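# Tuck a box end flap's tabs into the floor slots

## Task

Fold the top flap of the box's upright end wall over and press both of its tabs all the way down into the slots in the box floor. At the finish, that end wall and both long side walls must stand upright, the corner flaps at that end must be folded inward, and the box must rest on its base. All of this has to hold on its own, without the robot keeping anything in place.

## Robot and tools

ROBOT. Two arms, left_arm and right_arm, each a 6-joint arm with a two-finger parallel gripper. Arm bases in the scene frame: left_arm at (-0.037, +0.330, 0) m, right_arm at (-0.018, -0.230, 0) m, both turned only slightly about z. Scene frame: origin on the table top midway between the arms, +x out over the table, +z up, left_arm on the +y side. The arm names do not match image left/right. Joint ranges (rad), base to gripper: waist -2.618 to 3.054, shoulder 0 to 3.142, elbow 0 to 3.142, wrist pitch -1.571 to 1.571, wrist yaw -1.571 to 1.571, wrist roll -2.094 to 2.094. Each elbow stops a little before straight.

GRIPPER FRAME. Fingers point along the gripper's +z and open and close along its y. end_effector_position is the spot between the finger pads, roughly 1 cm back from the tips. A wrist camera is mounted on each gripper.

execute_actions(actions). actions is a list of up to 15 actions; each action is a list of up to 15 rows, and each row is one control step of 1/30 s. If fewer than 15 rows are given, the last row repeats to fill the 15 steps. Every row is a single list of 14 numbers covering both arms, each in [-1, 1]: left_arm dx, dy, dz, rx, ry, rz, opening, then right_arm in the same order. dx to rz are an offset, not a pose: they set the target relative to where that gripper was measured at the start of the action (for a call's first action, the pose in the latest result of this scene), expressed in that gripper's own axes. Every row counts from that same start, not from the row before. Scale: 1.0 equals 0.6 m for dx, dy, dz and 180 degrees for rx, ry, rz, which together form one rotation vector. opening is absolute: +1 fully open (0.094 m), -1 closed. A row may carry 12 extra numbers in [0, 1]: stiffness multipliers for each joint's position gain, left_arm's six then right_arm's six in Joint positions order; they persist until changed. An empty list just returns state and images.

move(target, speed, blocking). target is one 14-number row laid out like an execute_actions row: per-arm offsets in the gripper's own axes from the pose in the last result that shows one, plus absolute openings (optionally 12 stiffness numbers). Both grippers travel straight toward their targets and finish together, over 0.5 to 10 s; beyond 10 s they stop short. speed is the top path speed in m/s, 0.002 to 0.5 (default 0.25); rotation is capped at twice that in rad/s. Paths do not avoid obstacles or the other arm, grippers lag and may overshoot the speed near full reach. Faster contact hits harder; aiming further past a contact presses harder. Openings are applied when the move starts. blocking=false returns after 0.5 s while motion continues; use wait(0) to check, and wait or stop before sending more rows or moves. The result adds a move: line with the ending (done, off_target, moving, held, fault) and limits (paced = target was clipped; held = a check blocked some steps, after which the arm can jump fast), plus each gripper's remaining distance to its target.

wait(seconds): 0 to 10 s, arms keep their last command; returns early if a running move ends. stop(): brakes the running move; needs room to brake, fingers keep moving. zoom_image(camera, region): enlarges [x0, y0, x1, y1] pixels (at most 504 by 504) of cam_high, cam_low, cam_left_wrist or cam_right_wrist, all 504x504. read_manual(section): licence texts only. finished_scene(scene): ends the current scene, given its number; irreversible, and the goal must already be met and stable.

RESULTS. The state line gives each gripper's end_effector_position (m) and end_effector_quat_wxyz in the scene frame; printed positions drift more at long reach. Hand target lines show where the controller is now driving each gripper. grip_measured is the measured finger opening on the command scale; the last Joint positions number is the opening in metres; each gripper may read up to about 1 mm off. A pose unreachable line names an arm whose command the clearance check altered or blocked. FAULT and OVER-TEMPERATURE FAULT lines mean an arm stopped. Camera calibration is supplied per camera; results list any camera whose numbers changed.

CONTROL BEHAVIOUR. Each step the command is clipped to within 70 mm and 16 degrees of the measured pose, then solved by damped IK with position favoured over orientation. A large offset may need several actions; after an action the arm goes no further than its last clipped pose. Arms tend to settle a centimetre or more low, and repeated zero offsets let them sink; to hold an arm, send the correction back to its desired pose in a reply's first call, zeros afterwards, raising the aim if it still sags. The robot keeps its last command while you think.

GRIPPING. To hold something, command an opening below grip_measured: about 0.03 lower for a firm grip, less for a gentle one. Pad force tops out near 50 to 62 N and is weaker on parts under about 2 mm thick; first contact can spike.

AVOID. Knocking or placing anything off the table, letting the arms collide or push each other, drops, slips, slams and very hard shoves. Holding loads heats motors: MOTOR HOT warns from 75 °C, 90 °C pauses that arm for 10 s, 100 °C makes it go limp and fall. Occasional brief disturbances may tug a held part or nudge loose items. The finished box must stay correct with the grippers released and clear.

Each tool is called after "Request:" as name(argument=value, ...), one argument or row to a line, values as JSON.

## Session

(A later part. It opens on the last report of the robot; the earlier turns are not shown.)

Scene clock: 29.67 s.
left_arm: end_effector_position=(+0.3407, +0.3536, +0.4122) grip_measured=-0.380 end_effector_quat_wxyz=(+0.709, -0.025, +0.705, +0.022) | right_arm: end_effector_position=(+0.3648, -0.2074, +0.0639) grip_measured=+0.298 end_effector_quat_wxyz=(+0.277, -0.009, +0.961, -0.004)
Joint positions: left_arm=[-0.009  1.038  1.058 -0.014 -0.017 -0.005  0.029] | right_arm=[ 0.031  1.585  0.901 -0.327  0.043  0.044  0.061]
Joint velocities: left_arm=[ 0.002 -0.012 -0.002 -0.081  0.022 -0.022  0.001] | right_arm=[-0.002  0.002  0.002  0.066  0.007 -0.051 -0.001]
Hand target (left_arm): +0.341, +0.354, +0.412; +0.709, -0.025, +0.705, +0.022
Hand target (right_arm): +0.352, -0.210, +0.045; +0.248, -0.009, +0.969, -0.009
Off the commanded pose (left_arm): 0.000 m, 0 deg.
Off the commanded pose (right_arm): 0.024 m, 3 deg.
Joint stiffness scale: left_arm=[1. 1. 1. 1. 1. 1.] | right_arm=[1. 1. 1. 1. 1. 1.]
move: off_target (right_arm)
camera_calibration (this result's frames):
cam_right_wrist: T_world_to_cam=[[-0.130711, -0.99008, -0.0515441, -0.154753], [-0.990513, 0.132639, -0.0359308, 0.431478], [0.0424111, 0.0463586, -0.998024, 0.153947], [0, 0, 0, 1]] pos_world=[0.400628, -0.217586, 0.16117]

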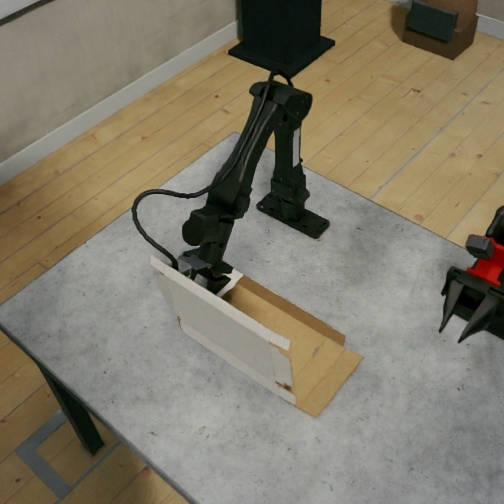

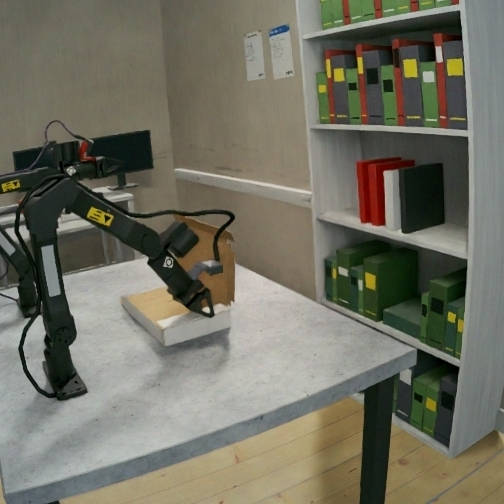

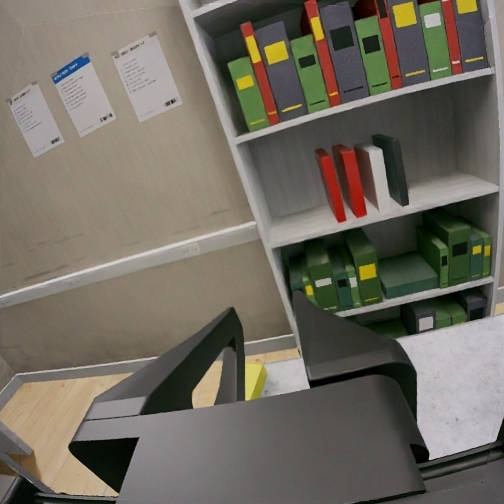

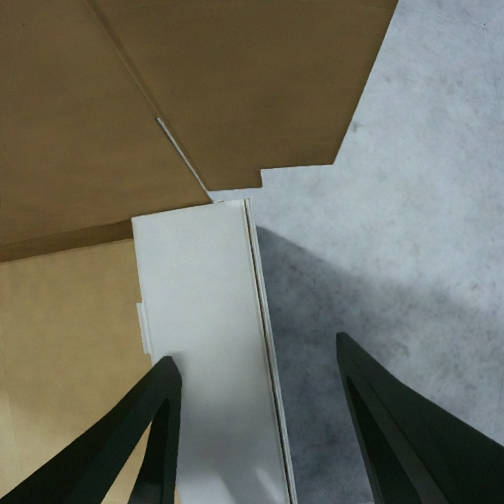

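On the flap near its edge. Keep pressing, then close.

Request:
move(
  target=[0,0,0,0,0,0,-0.38,0.04,0,0.04,0,0,0,0.3],
  speed=0.03,
)

Request:
move(
  target=[0,0,0,0,0,0,-0.38,0.02,-0.01,0.01,0,0,0,-0.5],
  speed=0.03,
)

Scene clock: 33.10 s.
left_arm: end_effector_position=(+0.3407, +0.3536, +0.4122) grip_measured=-0.380 end_effector_quat_wxyz=(+0.709, -0.025, +0.705, +0.022) | right_arm: end_effector_position=(+0.3744, -0.2063, +0.0549) grip_measured=+0.298 end_effector_quat_wxyz=(+0.315, -0.009, +0.949, -0.001)
Joint positions: left_arm=[-0.009  1.038  1.058 -0.014 -0.017 -0.005  0.029] | right_arm=[ 0.031  1.6    0.827 -0.159  0.041  0.044  0.061]
Joint velocities: left_arm=[ 0.012 -0.007  0.002 -0.051 -0.037 -0.022  0.   ] | right_arm=[ 0.007 -0.007  0.007 -0.007 -0.022 -0.007  0.001]
Hand target (left_arm): +0.341, +0.354, +0.412; +0.709, -0.025, +0.705, +0.022
Hand target (right_arm): +0.357, -0.208, +0.032; +0.277, -0.009, +0.961, -0.004
Off the commanded pose (left_arm): 0.000 m, 0 deg.
Off the commanded pose (right_arm): 0.030 m, 5 deg.
Joint stiffness scale: left_arm=[1. 1. 1. 1. 1. 1.] | right_arm=[1. 1. 1. 1. 1. 1.]
move: off_target (right_arm)
camera_calibration (this result's frames):
cam_right_wrist: T_world_to_cam=[[-0.124927, -0.989765, -0.0689845, -0.154038], [-0.984856, 0.132132, -0.112253, 0.442534], [0.120219, 0.0539163, -0.991282, 0.116586], [0, 0, 0, 1]] pos_world=[0.402572, -0.21722, 0.154619]

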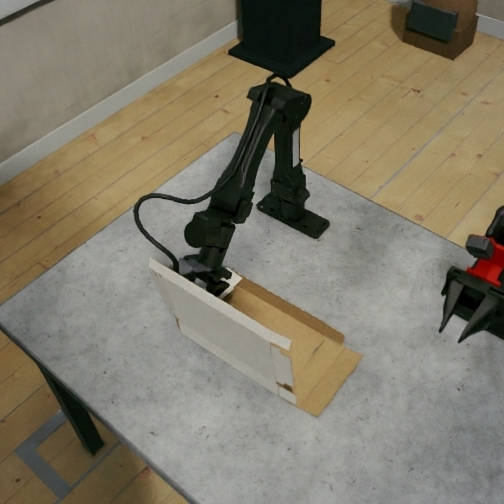

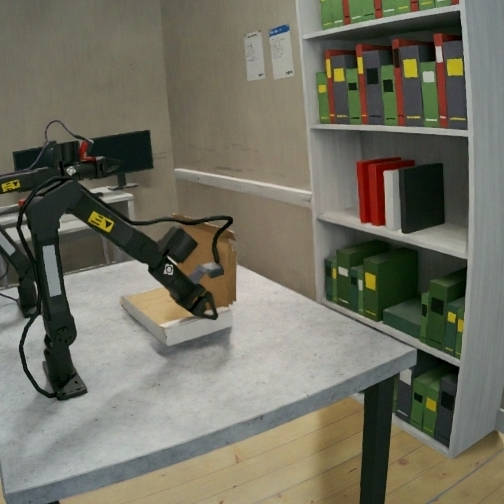

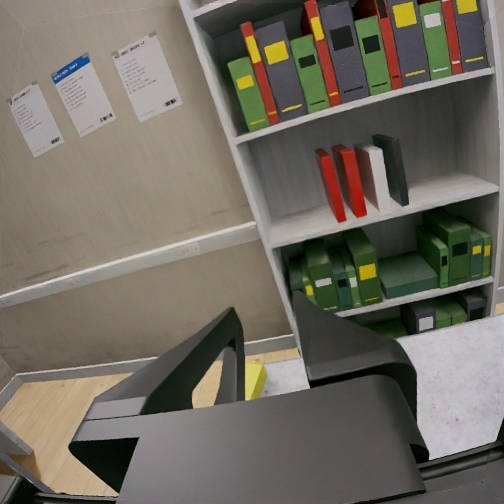

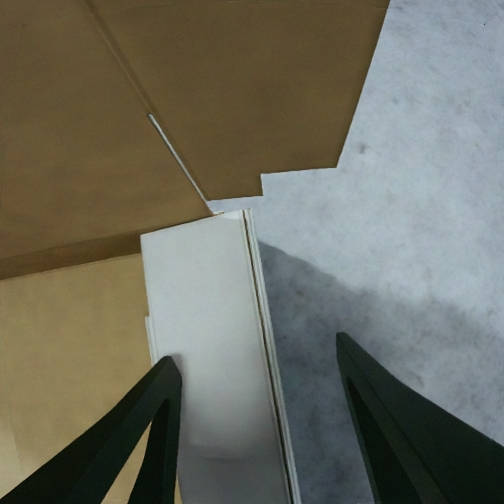

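Scene clock: 33.83 s.
left_arm: end_effector_position=(+0.3407, +0.3536, +0.4122) grip_measured=-0.380 end_effector_quat_wxyz=(+0.709, -0.025, +0.705, +0.022) | right_arm: end_effector_position=(+0.3817, -0.2079, +0.0581) grip_measured=-0.498 end_effector_quat_wxyz=(+0.338, -0.009, +0.941, +0.003)
Joint positions: left_arm=[-0.009  1.038  1.058 -0.014 -0.017 -0.005  0.029] | right_arm=[ 0.02   1.6    0.806 -0.088  0.029  0.036  0.024]
Joint velocities: left_arm=[ 0.012 -0.007  0.007 -0.022 -0.066 -0.022 -0.   ] | right_arm=[-0.002 -0.007 -0.007  0.051  0.007 -0.066 -0.001]
Hand target (left_arm): +0.341, +0.354, +0.412; +0.709, -0.025, +0.705, +0.022
Hand target (right_arm): +0.369, -0.212, +0.043; +0.315, -0.009, +0.949, -0.001
Off the commanded pose (left_arm): 0.000 m, 0 deg.
Off the commanded pose (right_arm): 0.021 m, 3 deg.
Joint stiffness scale: left_arm=[1. 1. 1. 1. 1. 1.] | right_arm=[1. 1. 1. 1. 1. 1.]
move: off_target (right_arm)
camera_calibration (this result's frames):
cam_right_wrist: T_world_to_cam=[[-0.118326, -0.98947, -0.0833539, -0.156068], [-0.978478, 0.130479, -0.159863, 0.450266], [0.169056, 0.0626438, -0.983614, 0.101687], [0, 0, 0, 1]] pos_world=[0.404918, -0.219545, 0.158993]

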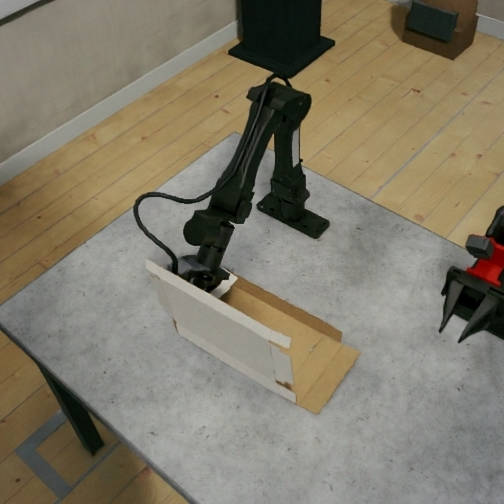

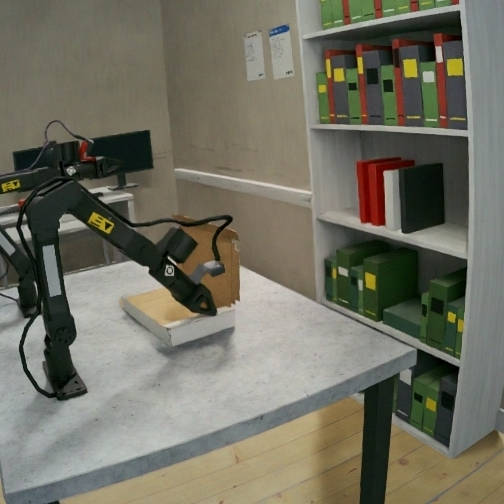

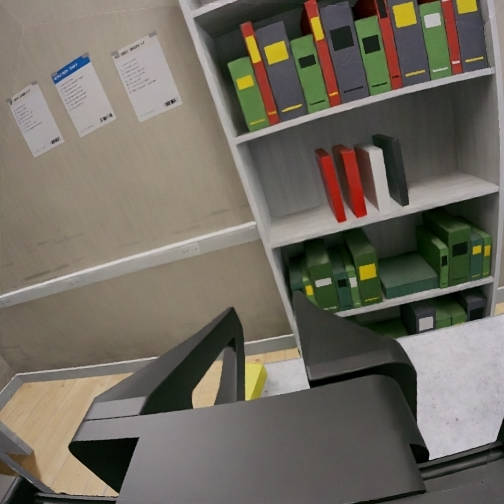

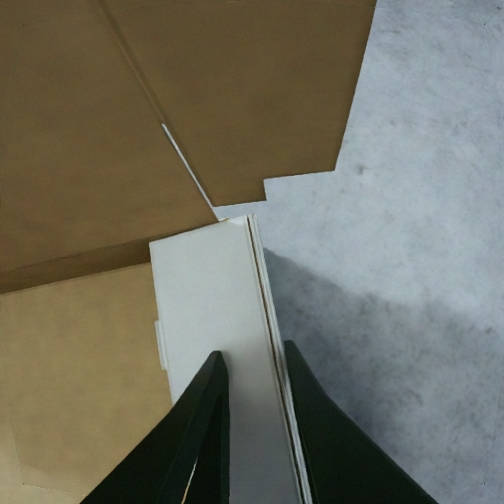

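Request:
move(
  target=[0,0,0,0,0,0,-0.38,0.027,-0.003,-0.155,0,0.1,0,0.3],
  speed=0.1,
)

Scene clock: 39.43 s.
left_arm: end_effector_position=(+0.3407, +0.3536, +0.4122) grip_measured=-0.380 end_effector_quat_wxyz=(+0.709, -0.025, +0.705, +0.022) | right_arm: end_effector_position=(+0.3070, -0.2125, +0.1085) grip_measured=+0.298 end_effector_quat_wxyz=(+0.179, -0.012, +0.984, -0.005)
Joint positions: left_arm=[-0.009  1.038  1.058 -0.014 -0.017 -0.005  0.029] | right_arm=[ 0.02   1.453  1.055 -0.813  0.027  0.035  0.061]
Joint velocities: left_arm=[-0.007  0.002 -0.017  0.037 -0.066  0.022 -0.001] | right_arm=[-0.007 -0.007  0.002 -0.051  0.007  0.022 -0.   ]
Hand target (left_arm): +0.341, +0.354, +0.412; +0.709, -0.025, +0.705, +0.022
Hand target (right_arm): +0.309, -0.213, +0.119; +0.187, -0.010, +0.982, -0.001
Off the commanded pose (left_arm): 0.000 m, 0 deg.
Off the commanded pose (right_arm): 0.012 m, 1 deg.
Joint stiffness scale: left_arm=[1. 1. 1. 1. 1. 1.] | right_arm=[1. 1. 1. 1. 1. 1.]
move: off_target (right_arm)
camera_calibration (this result's frames):
cam_right_wrist: T_world_to_cam=[[-0.13412, -0.990739, -0.0211457, -0.167473], [-0.978213, 0.128952, 0.162695, 0.350409], [-0.158462, 0.0425058, -0.98645, 0.260762], [0, 0, 0, 1]] pos_world=[0.361635, -0.222192, 0.196678]

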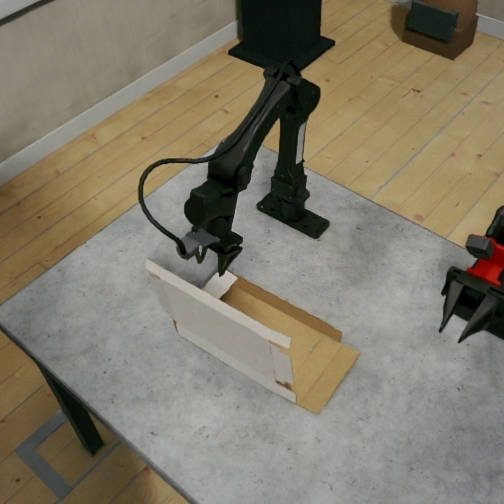

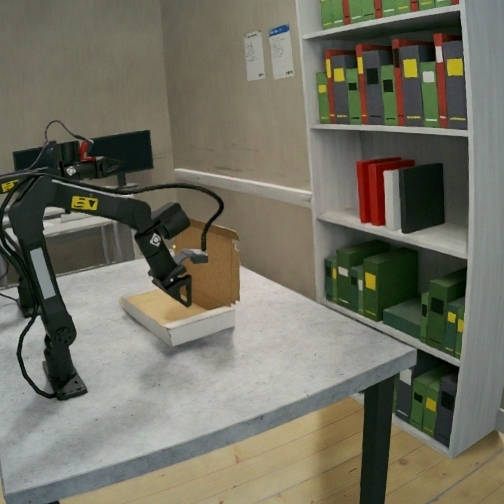

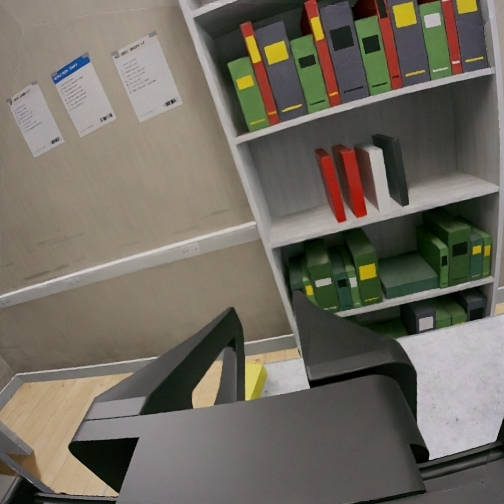

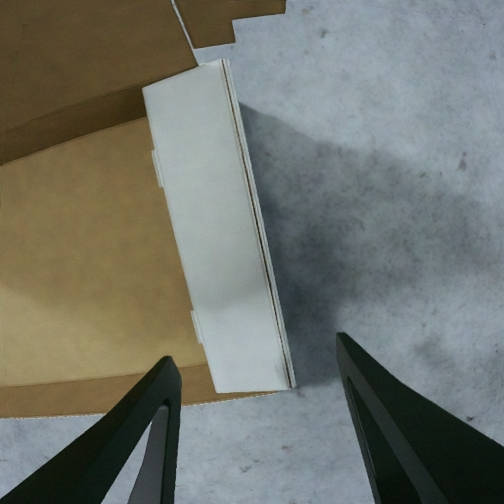

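Request:
move(
  target=[0,0,0,0,0,0,-0.38,-0.04,-0.01,0.03,0,0,0,0.3],
  speed=0.1,
)

Request:
move(
  target=[0,0,0,0,0,0,-0.38,0.045,0,0.115,0,0,0,0.3],
  speed=0.04,
)

Scene clock: 43.90 s.
left_arm: end_effector_position=(+0.3407, +0.3536, +0.4122) grip_measured=-0.380 end_effector_quat_wxyz=(+0.709, -0.025, +0.705, +0.022) | right_arm: end_effector_position=(+0.3282, -0.2163, +0.0958) grip_measured=+0.298 end_effector_quat_wxyz=(+0.171, -0.012, +0.985, -0.007)
Joint positions: left_arm=[-0.009  1.038  1.058 -0.014 -0.017 -0.005  0.029] | right_arm=[ 0.005  1.557  1.106 -0.777  0.026  0.02   0.061]
Joint velocities: left_arm=[-0.017  0.002  0.007 -0.081  0.007 -0.051 -0.   ] | right_arm=[-0.002  0.002 -0.007  0.007 -0.022  0.037 -0.001]
Hand target (left_arm): +0.341, +0.354, +0.412; +0.709, -0.025, +0.705, +0.022
Hand target (right_arm): +0.336, -0.217, +0.101; +0.179, -0.012, +0.984, -0.004
Off the commanded pose (left_arm): 0.000 m, 0 deg.
Off the commanded pose (right_arm): 0.009 m, 1 deg.
Joint stiffness scale: left_arm=[1. 1. 1. 1. 1. 1.] | right_arm=[1. 1. 1. 1. 1. 1.]
move: done
camera_calibration (this result's frames):
cam_right_wrist: T_world_to_cam=[[-0.135302, -0.990706, -0.0139749, -0.168868], [-0.975277, 0.130681, 0.178208, 0.371657], [-0.174725, 0.0377412, -0.983894, 0.255858], [0, 0, 0, 1]] pos_world=[0.384325, -0.225523, 0.183145]

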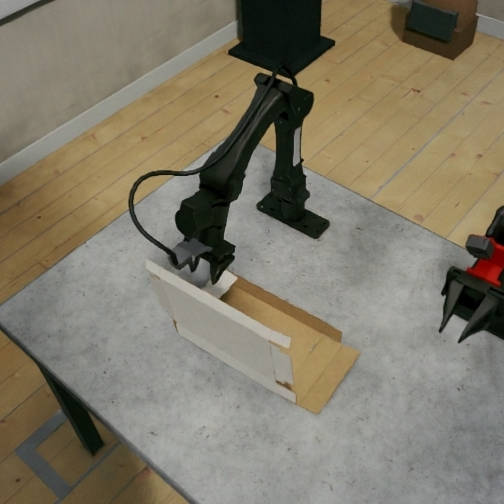

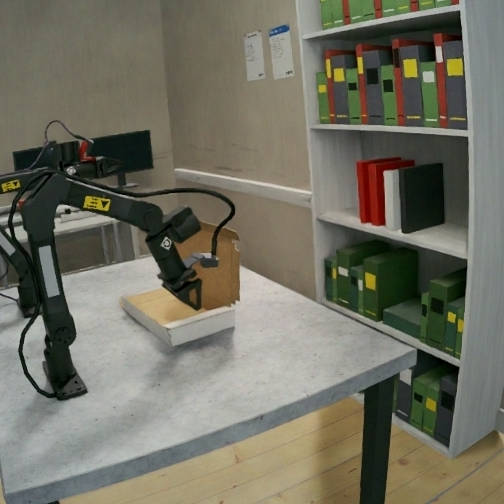

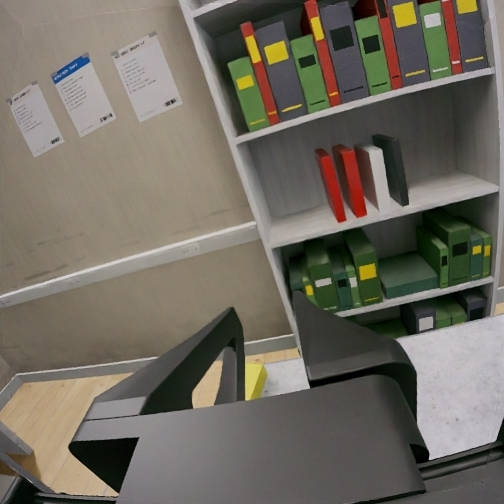

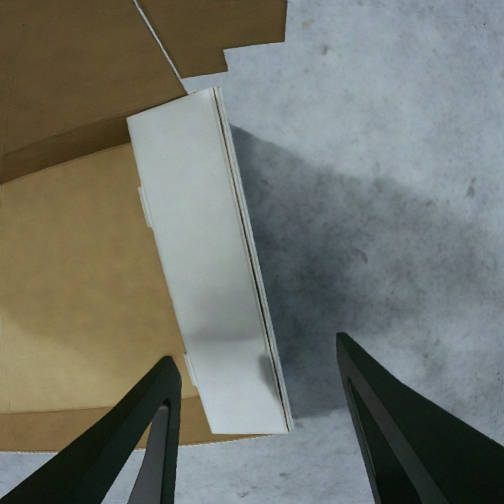

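Scene clock: 46.10 s.
left_arm: end_effector_position=(+0.3407, +0.3536, +0.4122) grip_measured=-0.380 end_effector_quat_wxyz=(+0.709, -0.025, +0.705, +0.022) | right_arm: end_effector_position=(+0.3406, -0.2137, +0.0404) grip_measured=+0.298 end_effector_quat_wxyz=(+0.200, -0.013, +0.980, -0.001)
Joint positions: left_arm=[-0.009  1.038  1.058 -0.014 -0.017 -0.005  0.029] | right_arm=[ 0.005  1.633  0.928 -0.464  0.016  0.02   0.061]
Joint velocities: left_arm=[-0.012  0.017 -0.002 -0.051 -0.007  0.051 -0.001] | right_arm=[-0.002 -0.002  0.007 -0.051  0.007 -0.051 -0.001]
Hand target (left_arm): +0.341, +0.354, +0.412; +0.709, -0.025, +0.705, +0.022
Hand target (right_arm): +0.327, -0.217, +0.023; +0.171, -0.012, +0.985, -0.007
Off the commanded pose (left_arm): 0.000 m, 0 deg.
Off the commanded pose (right_arm): 0.024 m, 3 deg.
Joint stiffness scale: left_arm=[1. 1. 1. 1. 1. 1.] | right_arm=[1. 1. 1. 1. 1. 1.]
move: off_target (right_arm)
camera_calibration (this result's frames):
cam_right_wrist: T_world_to_cam=[[-0.13003, -0.99091, -0.0344843, -0.166493], [-0.98458, 0.124939, 0.122443, 0.397449], [-0.117021, 0.0498738, -0.991876, 0.186593], [0, 0, 0, 1]] pos_world=[0.391507, -0.223942, 0.130671]

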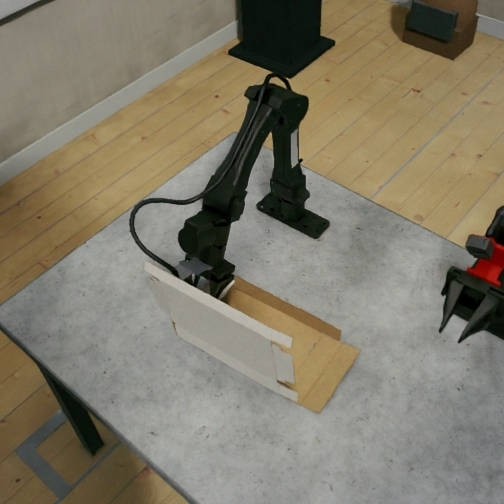

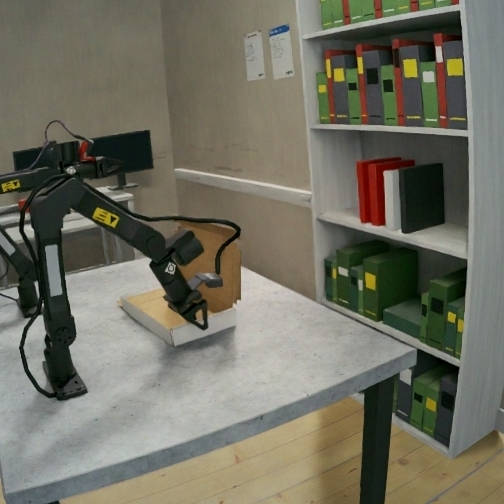

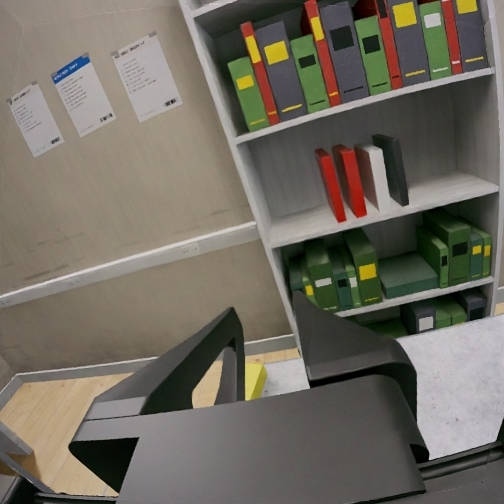

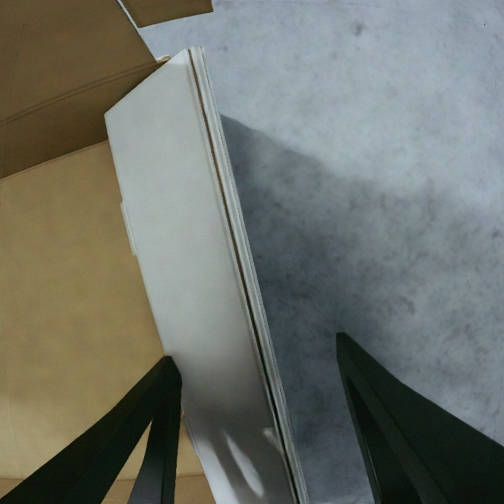

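Folding now. Close.

Request:
move(
  target=[0,0,0,0,0,0,-0.38,0,0.005,0,0,0,0,-0.5],
  speed=0.03,
)

Request:
move(
  target=[0,0,0,0,0,0,-0.38,0,0,0,0,0,0,-0.9],
  speed=0.03,
)

Scene clock: 48.77 s.
left_arm: end_effector_position=(+0.3407, +0.3536, +0.4122) grip_measured=-0.380 end_effector_quat_wxyz=(+0.709, -0.025, +0.705, +0.022) | right_arm: end_effector_position=(+0.3427, -0.2131, +0.0413) grip_measured=-0.496 end_effector_quat_wxyz=(+0.204, -0.012, +0.979, +0.001)
Joint positions: left_arm=[-0.009  1.038  1.058 -0.014 -0.017 -0.005  0.029] | right_arm=[ 0.004  1.633  0.928 -0.454  0.012  0.021  0.024]
Joint velocities: left_arm=[-0.002  0.002  0.012 -0.066 -0.037 -0.022  0.   ] | right_arm=[ 0.007  0.012 -0.002  0.007 -0.066  0.022 -0.   ]
Hand target (left_arm): +0.341, +0.354, +0.412; +0.709, -0.025, +0.705, +0.022
Hand target (right_arm): +0.341, -0.211, +0.040; +0.200, -0.013, +0.980, -0.001
Off the commanded pose (left_arm): 0.000 m, 0 deg.
Off the commanded pose (right_arm): 0.003 m, 1 deg.
Joint stiffness scale: left_arm=[1. 1. 1. 1. 1. 1.] | right_arm=[1. 1. 1. 1. 1. 1.]
move: done
camera_calibration (this result's frames):
cam_right_wrist: T_world_to_cam=[[-0.129606, -0.990755, -0.0400775, -0.165419], [-0.985694, 0.124341, 0.113786, 0.399985], [-0.107751, 0.0542515, -0.992697, 0.185521], [0, 0, 0, 1]] pos_world=[0.392814, -0.223689, 0.132024]

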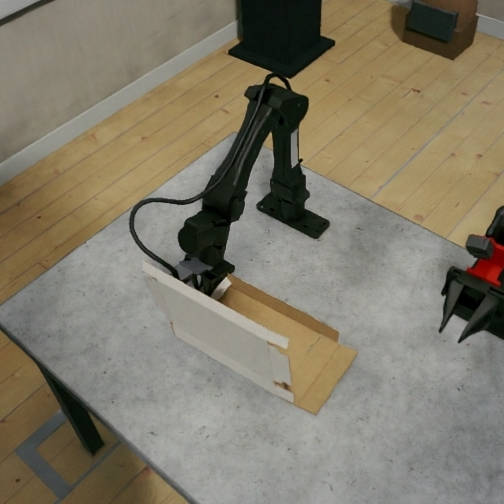

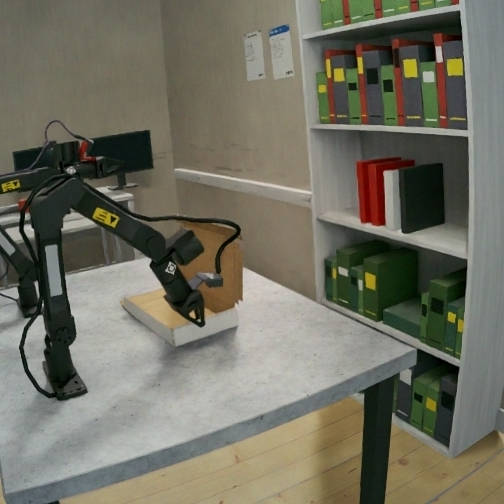

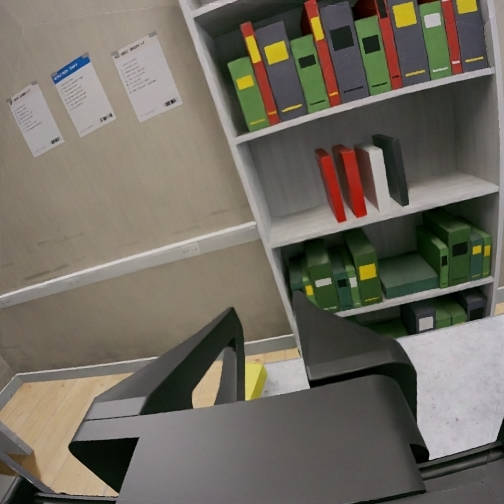

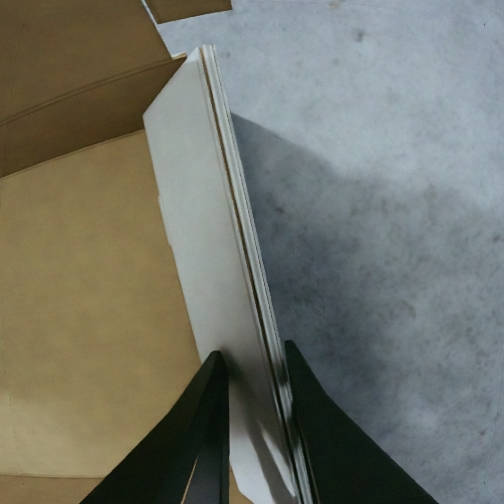

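Scene clock: 49.27 s.
left_arm: end_effector_position=(+0.3407, +0.3536, +0.4122) grip_measured=-0.380 end_effector_quat_wxyz=(+0.709, -0.025, +0.705, +0.022) | right_arm: end_effector_position=(+0.3433, -0.2130, +0.0415) grip_measured=-0.882 end_effector_quat_wxyz=(+0.205, -0.012, +0.979, +0.002)
Joint positions: left_arm=[-0.009  1.038  1.058 -0.014 -0.017 -0.005  0.029] | right_arm=[ 0.004  1.633  0.928 -0.452  0.011  0.022  0.006]
Joint velocities: left_arm=[-0.002 -0.017 -0.002  0.007 -0.037 -0.007 -0.   ] | right_arm=[ 0.007  0.007 -0.007 -0.037  0.007 -0.022  0.001]
Hand target (left_arm): +0.341, +0.354, +0.412; +0.709, -0.025, +0.705, +0.022
Hand target (right_arm): +0.343, -0.213, +0.041; +0.204, -0.012, +0.979, +0.002
Off the commanded pose (left_arm): 0.000 m, 0 deg.
Off the commanded pose (right_arm): 0.001 m, 0 deg.
Joint stiffness scale: left_arm=[1. 1. 1. 1. 1. 1.] | right_arm=[1. 1. 1. 1. 1. 1.]
move: done
camera_calibration (this result's frames):
cam_right_wrist: T_world_to_cam=[[-0.130055, -0.990653, -0.0411311, -0.165031], [-0.985881, 0.124793, 0.111651, 0.400707], [-0.105474, 0.055071, -0.992896, 0.185199], [0, 0, 0, 1]] pos_world=[0.39312, -0.223693, 0.132356]

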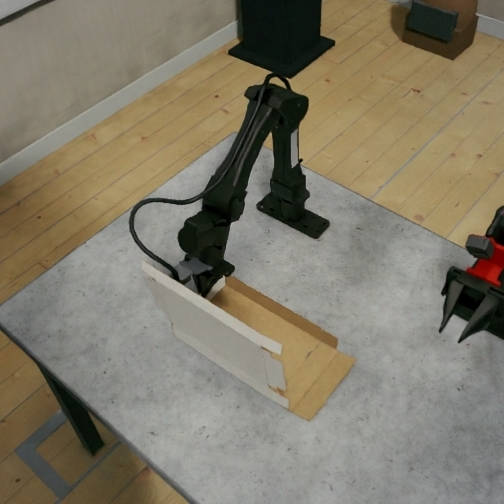

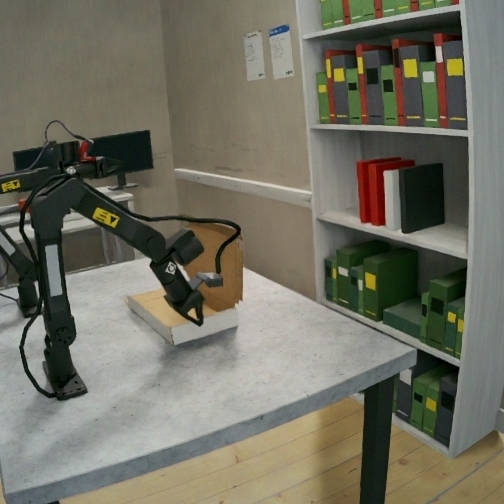

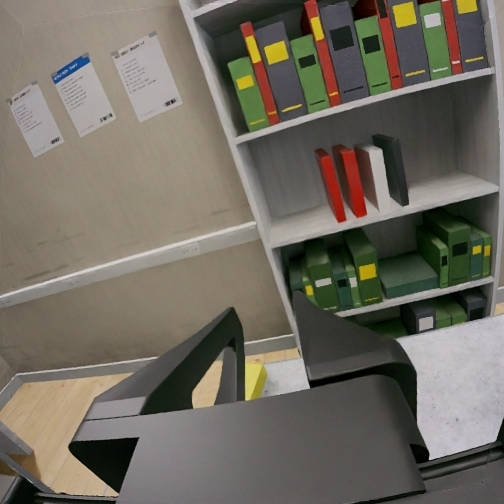

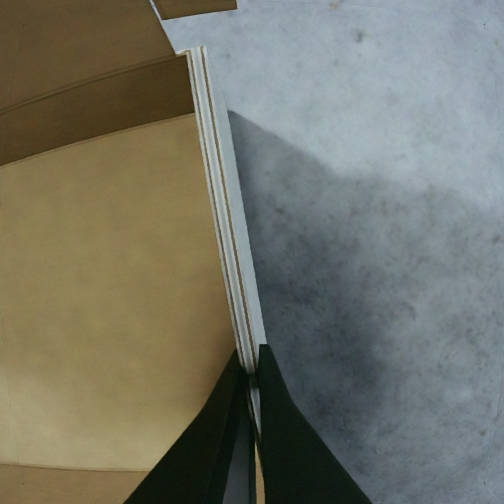

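Snapped in. Release and lift.

Request:
move(
  target=[0,0,0,0,0,0,-0.38,0,0,0,0,0,0,-0.3],
)

Request:
move(
  target=[0,0,0,0,0,0,-0.38,0.03,0,-0.2,0,0,0,-0.3],
  speed=0.1,
)

Request:
zoom_image(
  camera="cam_high",
  region=[130, 230, 370, 430],
)

Scene clock: 54.10 s.
left_arm: end_effector_position=(+0.3407, +0.3536, +0.4122) grip_measured=-0.380 end_effector_quat_wxyz=(+0.709, -0.025, +0.705, +0.022) | right_arm: end_effector_position=(+0.3433, -0.2130, +0.0415) grip_measured=-0.302 end_effector_quat_wxyz=(+0.205, -0.012, +0.979, +0.002)
Joint positions: left_arm=[-0.009  1.038  1.058 -0.014 -0.017 -0.005  0.029] | right_arm=[ 0.004  1.633  0.928 -0.452  0.011  0.022  0.033]
Joint velocities: left_arm=[ 0.002 -0.002 -0.002 -0.066  0.007 -0.037 -0.001] | right_arm=[-0.007 -0.002  0.017  0.007 -0.007 -0.007 -0.   ]
Hand target (left_arm): +0.341, +0.354, +0.412; +0.709, -0.025, +0.705, +0.022
Hand target (right_arm): +0.343, -0.213, +0.042; +0.205, -0.012, +0.979, +0.002
Off the commanded pose (left_arm): 0.000 m, 0 deg.
Off the commanded pose (right_arm): 0.000 m, 0 deg.
Joint stiffness scale: left_arm=[1. 1. 1. 1. 1. 1.] | right_arm=[1. 1. 1. 1. 1. 1.]
move: done
camera_calibration (this result's frames):
cam_right_wrist: T_world_to_cam=[[-0.130055, -0.990653, -0.0411311, -0.165031], [-0.985881, 0.124793, 0.111651, 0.400707], [-0.105474, 0.055071, -0.992896, 0.185199], [0, 0, 0, 1]] pos_world=[0.39312, -0.223693, 0.132356]

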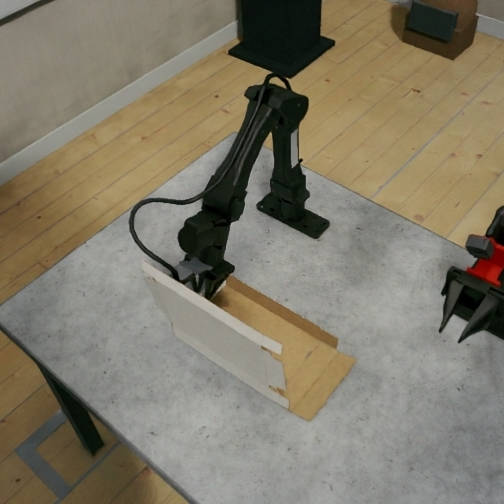

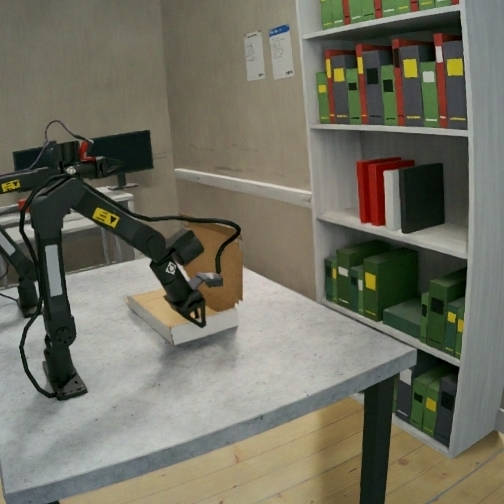

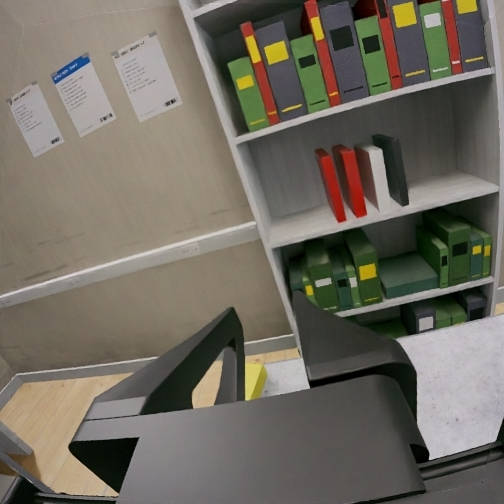

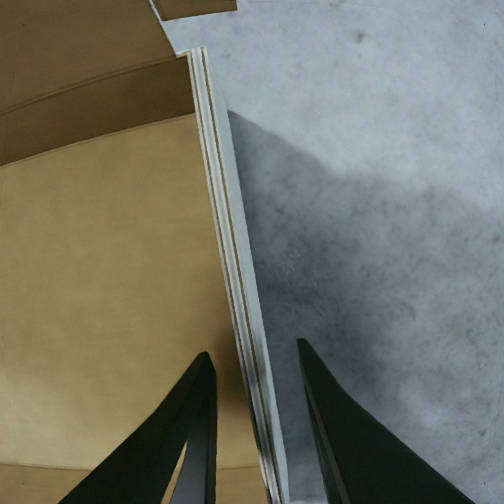

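Scene clock: 55.90 s.
left_arm: end_effector_position=(+0.3407, +0.3536, +0.4122) grip_measured=-0.380 end_effector_quat_wxyz=(+0.709, -0.025, +0.705, +0.022) | right_arm: end_effector_position=(+0.2772, -0.2162, +0.1333) grip_measured=-0.302 end_effector_quat_wxyz=(+0.200, -0.012, +0.980, +0.002)
Joint positions: left_arm=[-0.009  1.038  1.058 -0.014 -0.017 -0.005  0.029] | right_arm=[ 0.004  1.288  1.007 -0.888  0.011  0.022  0.033]
Joint velocities: left_arm=[-0.002  0.002 -0.007 -0.037  0.007  0.022 -0.002] | right_arm=[-0.017 -0.007  0.002  0.037 -0.007 -0.037  0.   ]
Hand target (left_arm): +0.341, +0.354, +0.412; +0.709, -0.025, +0.705, +0.022
Hand target (right_arm): +0.277, -0.217, +0.142; +0.206, -0.012, +0.979, +0.002
Off the commanded pose (left_arm): 0.000 m, 0 deg.
Off the commanded pose (right_arm): 0.011 m, 1 deg.
Joint stiffness scale: left_arm=[1. 1. 1. 1. 1. 1.] | right_arm=[1. 1. 1. 1. 1. 1.]
move: off_target (right_arm)
camera_calibration (this result's frames):
cam_right_wrist: T_world_to_cam=[[-0.130528, -0.990676, -0.0390194, -0.173213], [-0.984494, 0.124861, 0.123215, 0.323787], [-0.117194, 0.0544974, -0.991613, 0.272475], [0, 0, 0, 1]] pos_world=[0.32809, -0.226876, 0.223536]

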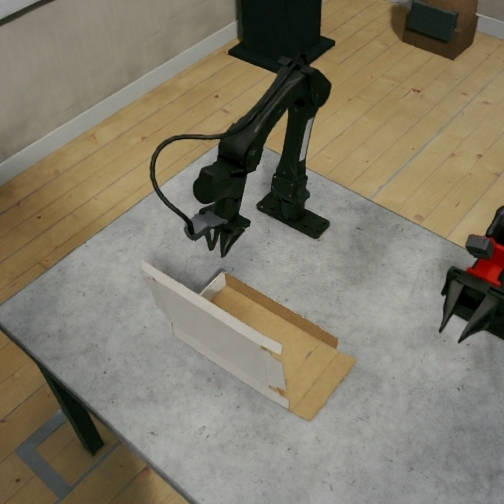

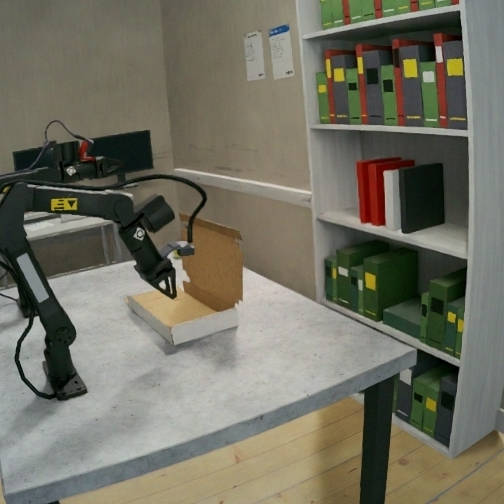

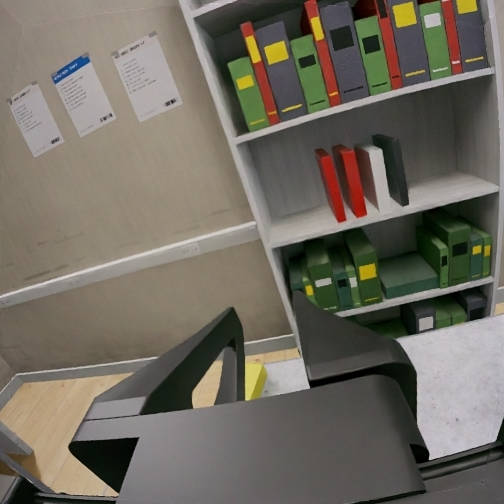

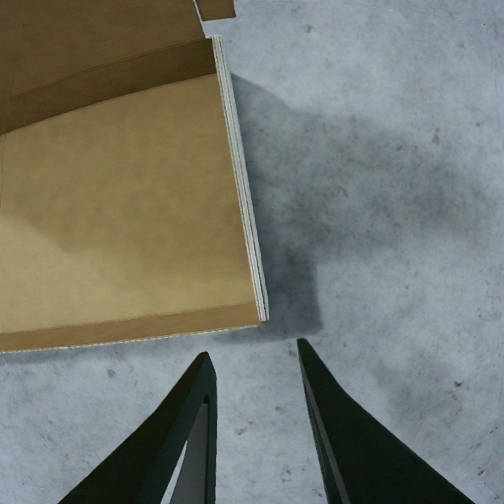

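Region (130, 230, 370, 430) of cam_high's 504x504 image, scaled by 2.100, with more detail than that image has.

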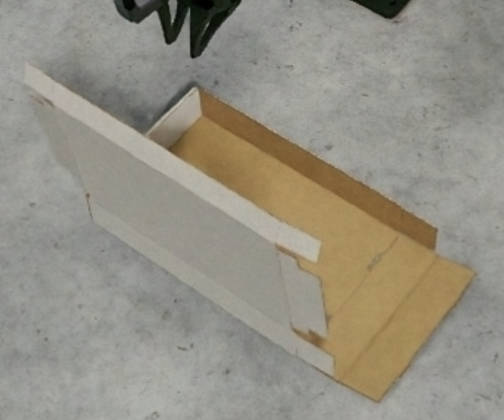

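Request:
finished_scene(
  scene=2,
)

The scene is finished: the task was done.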